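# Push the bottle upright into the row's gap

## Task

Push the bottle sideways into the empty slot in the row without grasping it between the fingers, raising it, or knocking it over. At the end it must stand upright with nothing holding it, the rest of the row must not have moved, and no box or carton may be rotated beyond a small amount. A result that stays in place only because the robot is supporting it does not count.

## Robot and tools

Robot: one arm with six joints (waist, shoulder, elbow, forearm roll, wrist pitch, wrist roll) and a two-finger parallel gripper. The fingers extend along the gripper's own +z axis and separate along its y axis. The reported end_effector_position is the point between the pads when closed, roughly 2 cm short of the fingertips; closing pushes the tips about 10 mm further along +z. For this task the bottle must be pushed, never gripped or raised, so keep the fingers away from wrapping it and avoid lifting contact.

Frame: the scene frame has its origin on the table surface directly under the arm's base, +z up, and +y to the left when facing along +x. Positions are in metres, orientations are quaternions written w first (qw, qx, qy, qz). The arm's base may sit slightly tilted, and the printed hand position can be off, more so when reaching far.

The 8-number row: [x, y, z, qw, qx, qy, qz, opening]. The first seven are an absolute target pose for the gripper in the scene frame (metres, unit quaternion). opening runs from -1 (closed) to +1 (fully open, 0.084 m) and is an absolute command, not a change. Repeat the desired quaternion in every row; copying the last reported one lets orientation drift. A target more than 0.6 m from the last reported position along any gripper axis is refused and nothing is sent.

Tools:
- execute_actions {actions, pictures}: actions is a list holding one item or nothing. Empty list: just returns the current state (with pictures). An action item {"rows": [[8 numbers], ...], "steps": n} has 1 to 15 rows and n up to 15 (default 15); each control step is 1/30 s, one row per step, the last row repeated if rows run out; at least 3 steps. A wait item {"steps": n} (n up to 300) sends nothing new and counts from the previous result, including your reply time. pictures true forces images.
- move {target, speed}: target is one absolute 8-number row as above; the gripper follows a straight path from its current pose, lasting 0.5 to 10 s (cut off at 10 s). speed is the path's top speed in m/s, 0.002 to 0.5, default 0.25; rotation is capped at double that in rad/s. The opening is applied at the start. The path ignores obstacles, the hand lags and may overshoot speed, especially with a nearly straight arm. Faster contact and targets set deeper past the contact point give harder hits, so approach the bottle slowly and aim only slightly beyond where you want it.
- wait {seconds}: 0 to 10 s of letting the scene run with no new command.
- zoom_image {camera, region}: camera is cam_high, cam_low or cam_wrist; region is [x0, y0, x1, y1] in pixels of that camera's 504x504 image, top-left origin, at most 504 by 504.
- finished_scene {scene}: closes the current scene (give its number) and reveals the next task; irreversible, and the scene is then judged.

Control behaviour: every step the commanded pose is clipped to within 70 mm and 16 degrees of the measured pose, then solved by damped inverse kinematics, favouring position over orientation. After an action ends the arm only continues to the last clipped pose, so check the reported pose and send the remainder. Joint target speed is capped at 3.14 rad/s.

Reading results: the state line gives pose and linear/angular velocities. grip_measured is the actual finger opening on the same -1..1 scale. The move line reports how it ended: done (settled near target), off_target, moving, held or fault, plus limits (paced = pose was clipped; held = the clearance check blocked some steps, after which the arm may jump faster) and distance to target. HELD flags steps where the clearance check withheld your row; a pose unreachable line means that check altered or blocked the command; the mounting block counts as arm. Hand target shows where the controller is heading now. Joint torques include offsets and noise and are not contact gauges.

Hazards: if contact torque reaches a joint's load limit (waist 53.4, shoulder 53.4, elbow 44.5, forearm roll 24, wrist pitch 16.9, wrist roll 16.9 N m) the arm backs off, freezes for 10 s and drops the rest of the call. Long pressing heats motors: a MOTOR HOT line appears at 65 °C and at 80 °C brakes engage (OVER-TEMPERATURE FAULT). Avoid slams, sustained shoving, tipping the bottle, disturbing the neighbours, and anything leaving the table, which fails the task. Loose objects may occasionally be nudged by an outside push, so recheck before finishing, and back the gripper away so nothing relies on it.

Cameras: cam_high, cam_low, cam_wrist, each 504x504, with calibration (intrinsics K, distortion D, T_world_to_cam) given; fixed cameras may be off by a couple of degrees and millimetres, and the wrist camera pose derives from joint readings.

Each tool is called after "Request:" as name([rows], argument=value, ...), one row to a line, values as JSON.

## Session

Request:
execute_actions(actions=[])

Scene clock: 0.00 s of 4500.00 s.
end_effector_position=(+0.6258, +0.1233, +0.2240) grip_measured=+1.00 end_effector_quat_wxyz=(-0.167, +0.273, +0.944, -0.084) end_effector_velocity=(+0.000, -0.000, +0.000) end_effector_angular_velocity=(+0.000, -0.001, +0.002)
Joint positions: [ 0.037 -0.884 -1.559  0.013 -0.921 -2.401  0.084]
Joint velocities: [-0.     0.    -0.    -0.001  0.    -0.001  0.   ]
Joint torques (N m, as the arm reports them, + toward a larger angle): no reading
Hand target: +0.626, +0.123, +0.224; -0.167, +0.273, +0.944, -0.084
camera_calibration (this result's frames):
cam_wrist: T_world_to_cam=[[0.477364, 0.83607, -0.270391, -0.302442], [0.797335, -0.541466, -0.266593, -0.307629], [-0.369298, -0.0883298, -0.925104, 0.577401], [0, 0, 0, 1]] pos_world=[0.602891, 0.137294, 0.370366]

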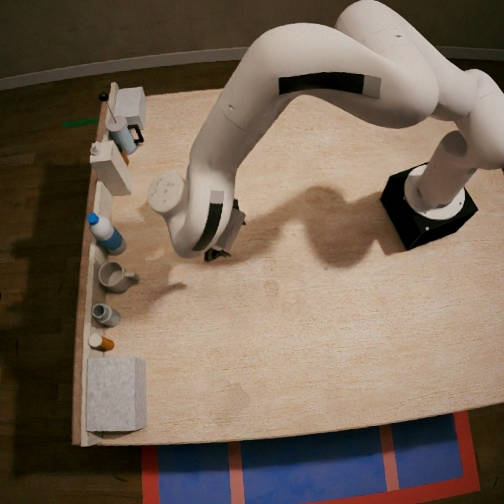

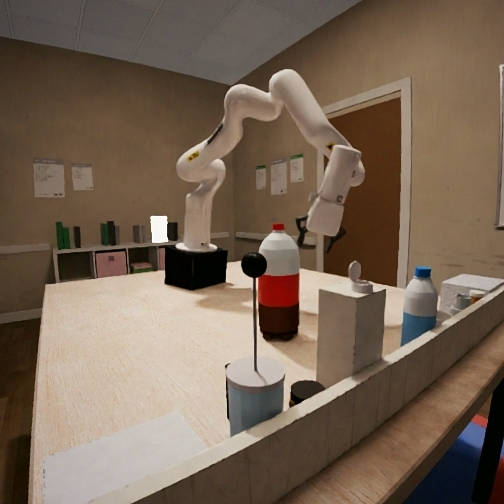

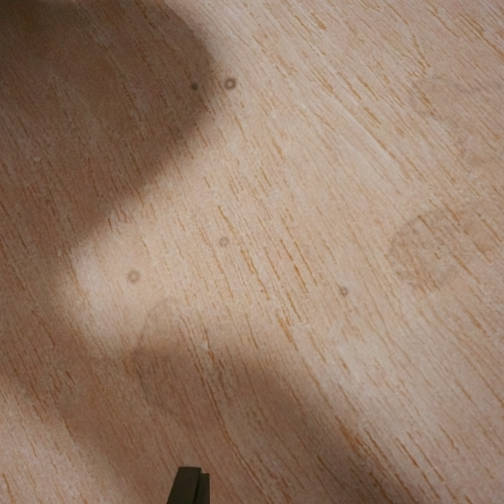

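Bottle hidden; retreat first.

Request:
move(target=[0.42,0.15,0.3,-0.167,0.273,0.944,-0.084,-1])

Request:
move(target=[0.48,-0.05,0.12,0.383,0,0.924,0,-1])

Scene clock: 1.57 s of 4500.00 s.
end_effector_position=(+0.4200, +0.1506, +0.2992) grip_measured=-1.00 end_effector_quat_wxyz=(-0.167, +0.273, +0.944, -0.084) end_effector_velocity=(-0.001, +0.001, +0.001) end_effector_angular_velocity=(-0.000, -0.001, +0.002)
Joint positions: [ 0.171 -0.39  -0.889  0.065 -0.74  -2.31   0.   ]
Joint velocities: [ 0.003  0.004  0.002 -0.001 -0.     0.002  0.   ]
Joint torques (N m, as the arm reports them, + toward a larger angle): [ 8.16 47.35 -9.05  1.3  -0.48  0.65]
Hand target: +0.420, +0.151, +0.299; -0.167, +0.273, +0.944, -0.084
Off the commanded pose: 0.001 m, 0 deg.
Kept back: nothing.
move: done
camera_calibration (this result's frames):
cam_wrist: T_world_to_cam=[[0.477866, 0.836166, -0.269202, -0.207199], [0.797425, -0.541467, -0.26632, -0.108796], [-0.368453, -0.0874033, -0.925529, 0.572992], [0, 0, 0, 1]] pos_world=[0.396891, 0.164424, 0.445568]

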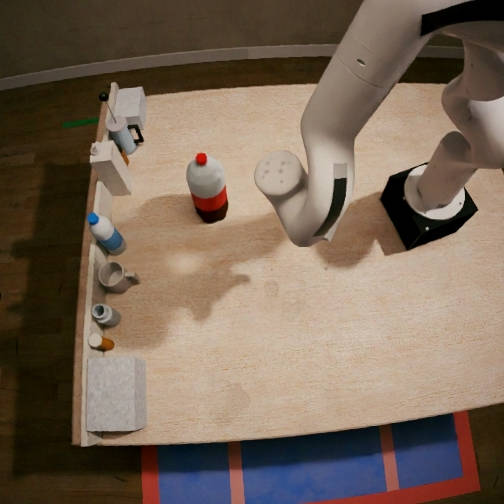

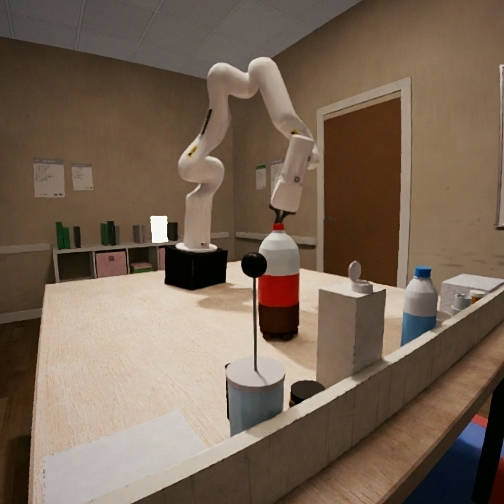

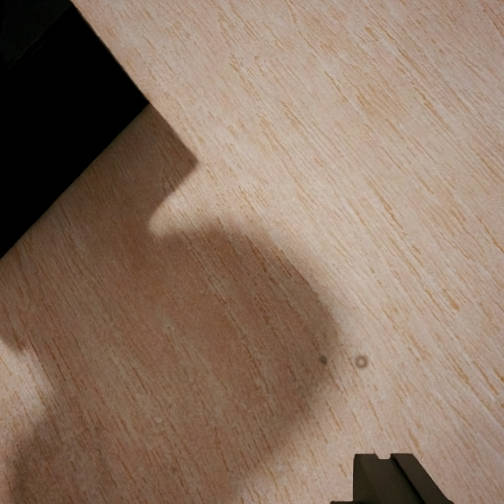

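Scene clock: 4.67 s of 4500.00 s.
end_effector_position=(+0.4800, -0.0501, +0.1216) grip_measured=-1.00 end_effector_quat_wxyz=(+0.383, -0.000, +0.924, -0.001) end_effector_velocity=(-0.002, +0.000, -0.002) end_effector_angular_velocity=(-0.001, +0.001, +0.000)
Joint positions: [-0.338 -0.887 -0.53  -0.176  1.264 -3.179  0.   ]
Joint velocities: [ 0.001 -0.007  0.     0.001  0.006 -0.002  0.   ]
Joint torques (N m, as the arm reports them, + toward a larger angle): [ 4.21 44.61  2.09  0.28  1.06  0.64]
Hand target: +0.480, -0.050, +0.121; +0.383, -0.000, +0.924, -0.001
Off the commanded pose: 0.002 m, 0 deg.
Kept back: nothing.
move: done; limits=paced
camera_calibration (this result's frames):
cam_wrist: T_world_to_cam=[[0.0144187, 0.999712, -0.0191904, 0.0843038], [0.703512, 0.00349543, 0.710674, -0.359058], [0.710537, -0.0237477, -0.703259, -0.12864], [0, 0, 0, 1]] pos_world=[0.34279, -0.0860794, 0.166324]

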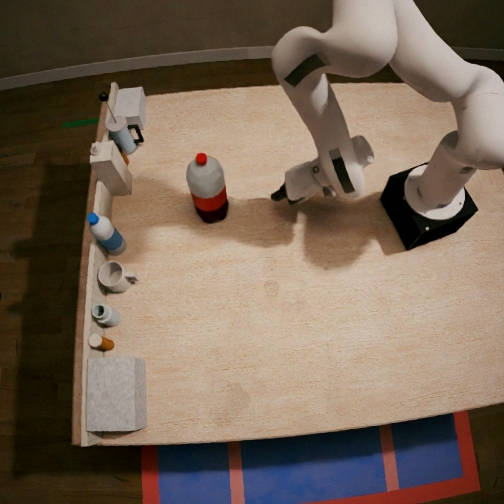

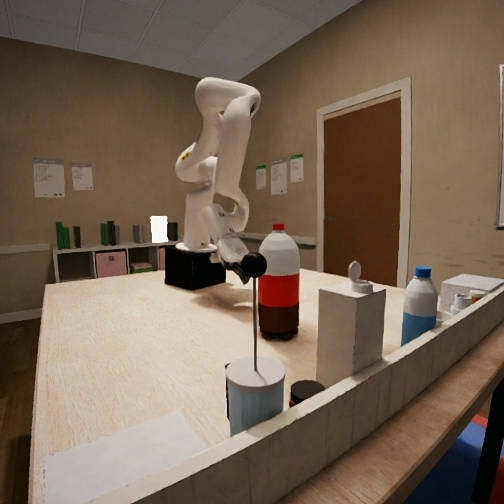

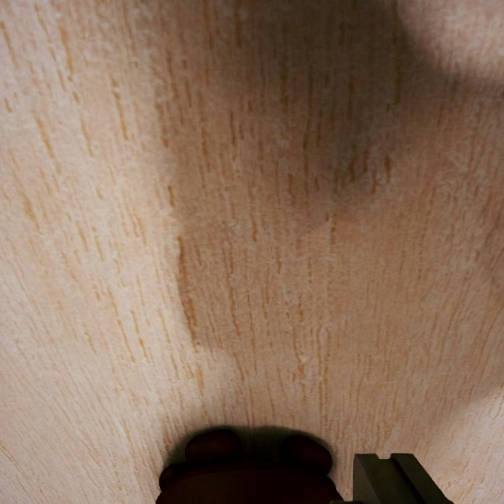

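Request:
move(target=[0.58,-0.08,0.05,0.383,0,0.924,0,-1], speed=0.12)

Request:
move(target=[0.82,-0.083,0.05,0.383,0,0.924,0,-1], speed=0.05)

Request:
zoom_image(camera="cam_high", region=[70,120,230,280])

Scene clock: 6.33 s of 4500.00 s.
end_effector_position=(+0.5800, -0.0803, +0.0503) grip_measured=-1.00 end_effector_quat_wxyz=(+0.383, -0.000, +0.924, +0.000) end_effector_velocity=(+0.000, +0.000, -0.001) end_effector_angular_velocity=(+0.002, +0.001, -0.000)
Joint positions: [-0.358 -1.081 -0.88  -0.207  1.11  -3.15   0.   ]
Joint velocities: [-0.    -0.002 -0.002 -0.002 -0.001  0.002  0.   ]
Joint torques (N m, as the arm reports them, + toward a larger angle): [ 6.14 53.94 -0.5   0.49  1.01  0.7 ]
Hand target: +0.580, -0.080, +0.050; +0.383, -0.000, +0.924, +0.000
Off the commanded pose: 0.000 m, 0 deg.
Kept back: nothing.
move: done
camera_calibration (this result's frames):
cam_wrist: T_world_to_cam=[[0.0142088, 0.999759, -0.0167343, 0.111759], [0.704072, 0.00187985, 0.710127, -0.379033], [0.709987, -0.0218722, -0.703875, -0.249983], [0, 0, 0, 1]] pos_world=[0.442763, -0.116487, 0.0950746]

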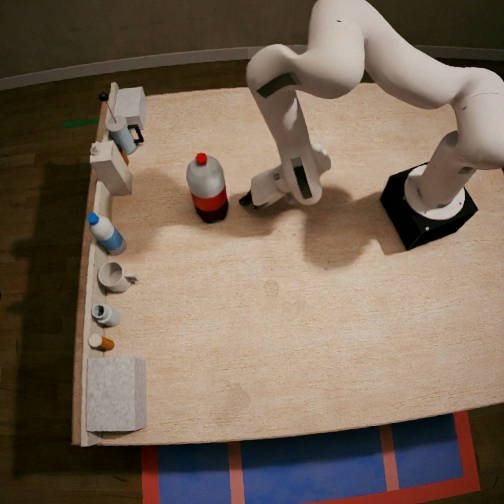

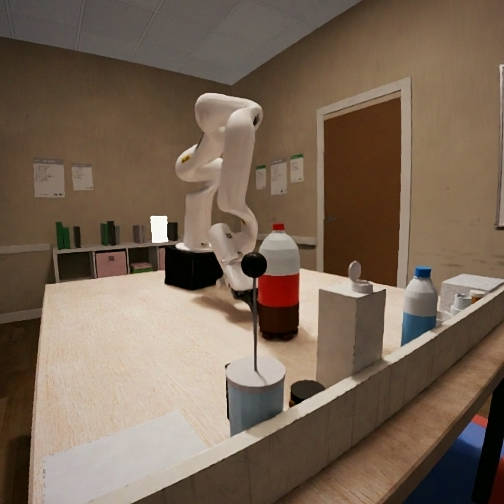

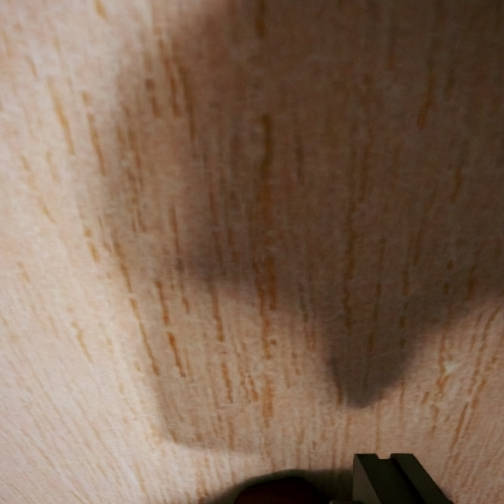

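Scene clock: 11.43 s of 4500.00 s.
end_effector_position=(+0.8200, -0.0838, +0.0503) grip_measured=-1.00 end_effector_quat_wxyz=(+0.383, -0.000, +0.924, +0.000) end_effector_velocity=(+0.001, +0.000, +0.001) end_effector_angular_velocity=(+0.001, -0.001, -0.001)
Joint positions: [-0.288 -1.24  -1.55  -0.229  0.61  -3.011  0.   ]
Joint velocities: [ 0.     0.001 -0.002 -0.    -0.002  0.003  0.   ]
Joint torques (N m, as the arm reports them, + toward a larger angle): [ 3.51 70.88 -9.57  1.55  1.34  0.55]
Hand target: +0.820, -0.084, +0.050; +0.383, -0.000, +0.924, +0.000
Off the commanded pose: 0.001 m, 0 deg.
Kept back: nothing.
move: done
camera_calibration (this result's frames):
cam_wrist: T_world_to_cam=[[0.0140273, 0.999764, -0.0165891, 0.11191], [0.704113, 0.00190329, 0.710085, -0.548018], [0.709949, -0.0216412, -0.70392, -0.420424], [0, 0, 0, 1]] pos_world=[0.682777, -0.119939, 0.0950511]

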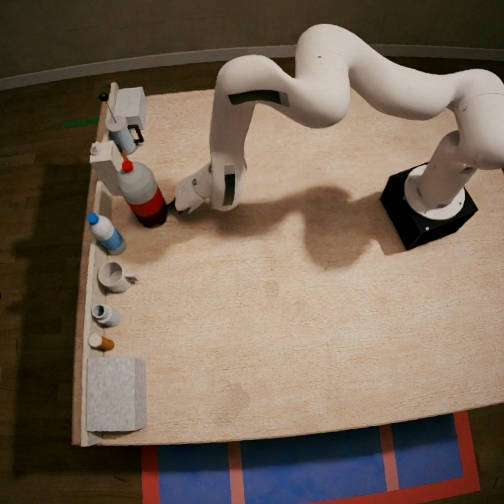

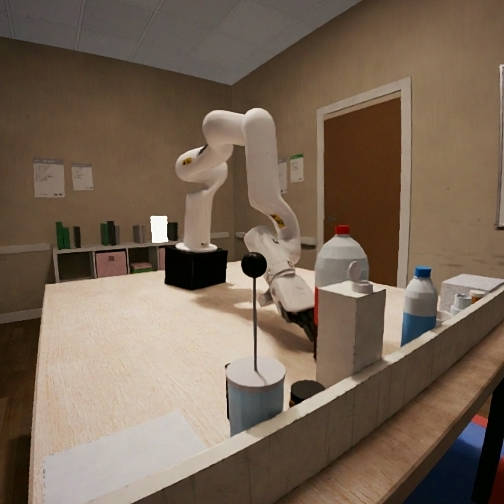

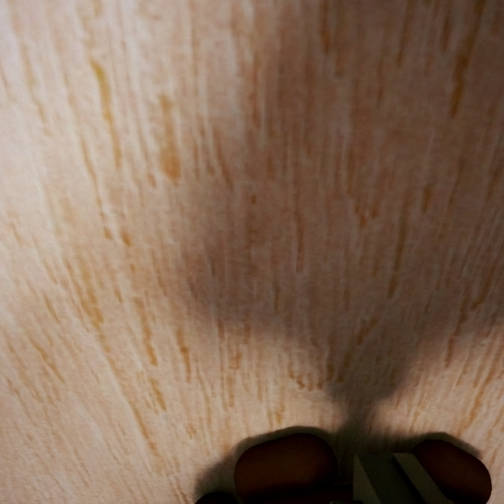

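Region (70, 120, 230, 280) of cam_high's 504x504 image, scaled by 3.150, with more detail than that image has.

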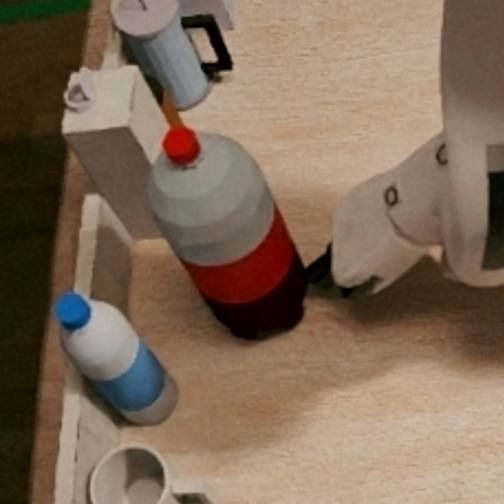

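Request:
move(target=[0.908,-0.083,0.05,0.383,0,0.924,0,-1], speed=0.04)

Request:
move(target=[0.83,-0.083,0.08,0.383,0,0.924,0,-1], speed=0.1)

Request:
zoom_image(camera="cam_high", region=[70,120,230,280])

Scene clock: 14.17 s of 4500.00 s.
end_effector_position=(+0.9080, -0.0833, +0.0501) grip_measured=-1.00 end_effector_quat_wxyz=(+0.383, -0.000, +0.924, +0.000) end_effector_velocity=(-0.001, -0.000, -0.002) end_effector_angular_velocity=(-0.000, +0.004, +0.001)
Joint positions: [-0.272 -1.391 -1.919 -0.307  0.397 -2.905  0.   ]
Joint velocities: [-0.    -0.003 -0.002 -0.004 -0.003  0.002  0.   ]
Joint torques (N m, as the arm reports them, + toward a larger angle): [  4.02  75.91 -11.93   1.37   1.4    0.68]
Hand target: +0.908, -0.083, +0.050; +0.383, -0.000, +0.924, +0.000
Off the commanded pose: 0.000 m, 0 deg.
Kept back: nothing.
move: done
camera_calibration (this result's frames):
cam_wrist: T_world_to_cam=[[0.0141531, 0.999762, -0.0166213, 0.11006], [0.704073, 0.00183884, 0.710125, -0.609855], [0.709986, -0.0217531, -0.70388, -0.483106], [0, 0, 0, 1]] pos_world=[0.770823, -0.119421, 0.0948537]

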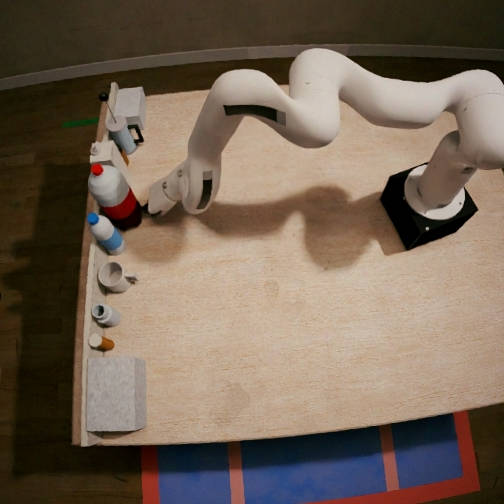

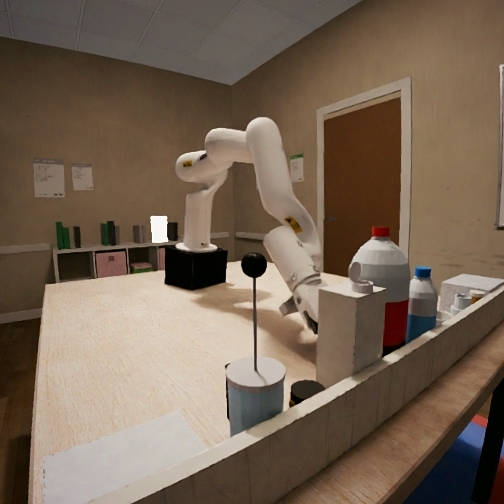

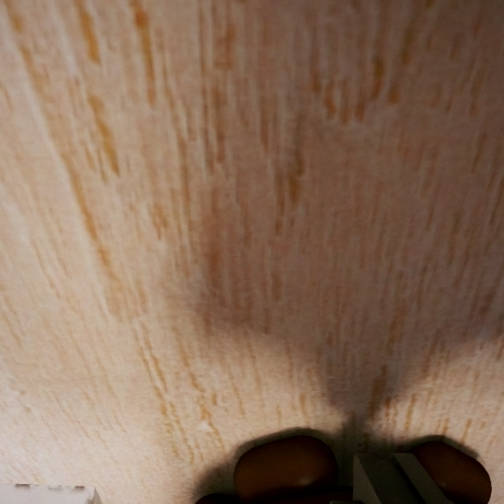

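Scene clock: 15.37 s of 4500.00 s.
end_effector_position=(+0.8299, -0.0827, +0.0798) grip_measured=-1.00 end_effector_quat_wxyz=(+0.383, +0.000, +0.924, -0.000) end_effector_velocity=(-0.000, +0.001, +0.001) end_effector_angular_velocity=(+0.000, -0.001, -0.001)
Joint positions: [-0.287 -1.186 -1.533 -0.239  0.573 -2.997  0.   ]
Joint velocities: [ 0.001  0.003  0.004  0.002  0.002 -0.001  0.   ]
Joint torques (N m, as the arm reports them, + toward a larger angle): [ 3.57 69.29 -8.14  1.01  1.09  0.63]
Hand target: +0.830, -0.083, +0.080; +0.383, +0.000, +0.924, -0.000
Off the commanded pose: 0.000 m, 0 deg.
Kept back: nothing.
move: done
camera_calibration (this result's frames):
cam_wrist: T_world_to_cam=[[0.0144114, 0.999754, -0.0168569, 0.110933], [0.703893, 0.00182989, 0.710304, -0.575818], [0.71016, -0.0221019, -0.703693, -0.406903], [0, 0, 0, 1]] pos_world=[0.692682, -0.118846, 0.124541]

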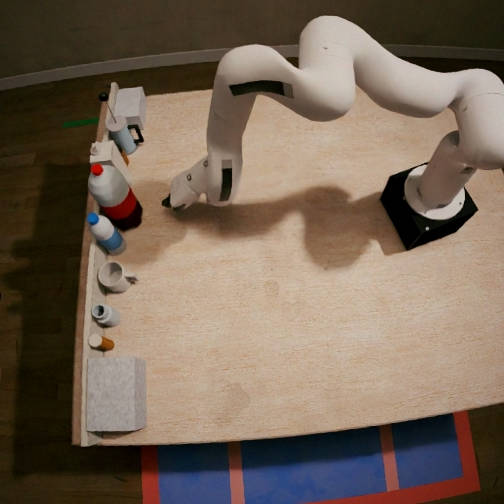

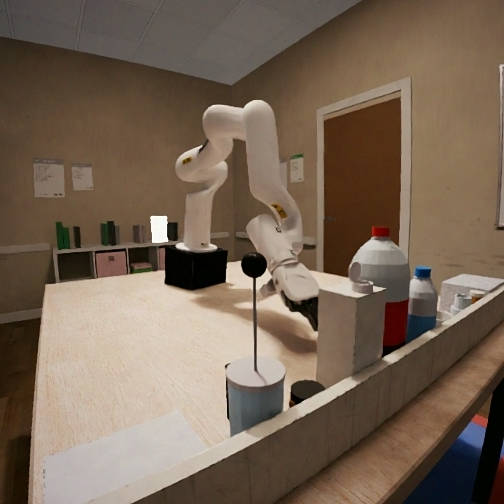

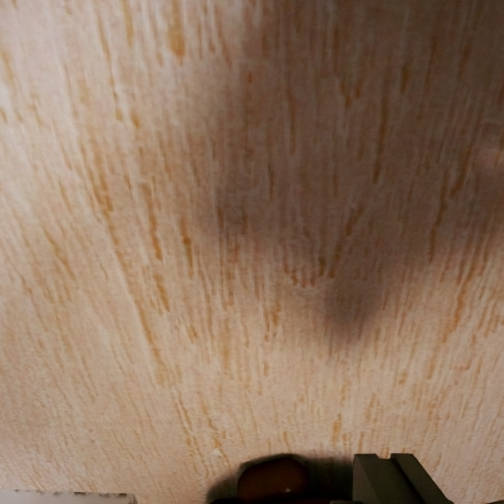

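Region (70, 120, 230, 280) of cam_high's 504x504 image, scaled by 3.150, with more detail than that image has.

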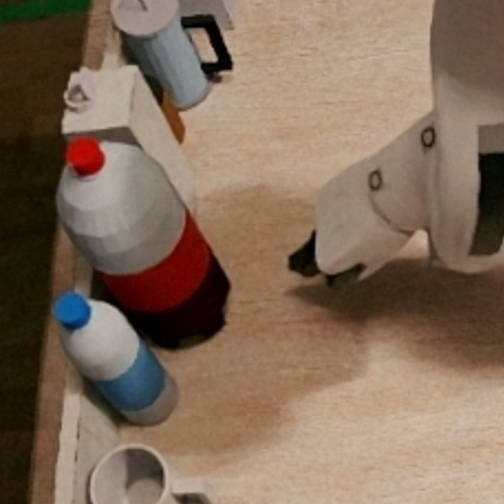

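Request:
finished_scene(scene=2)

The scene is finished: the task was done.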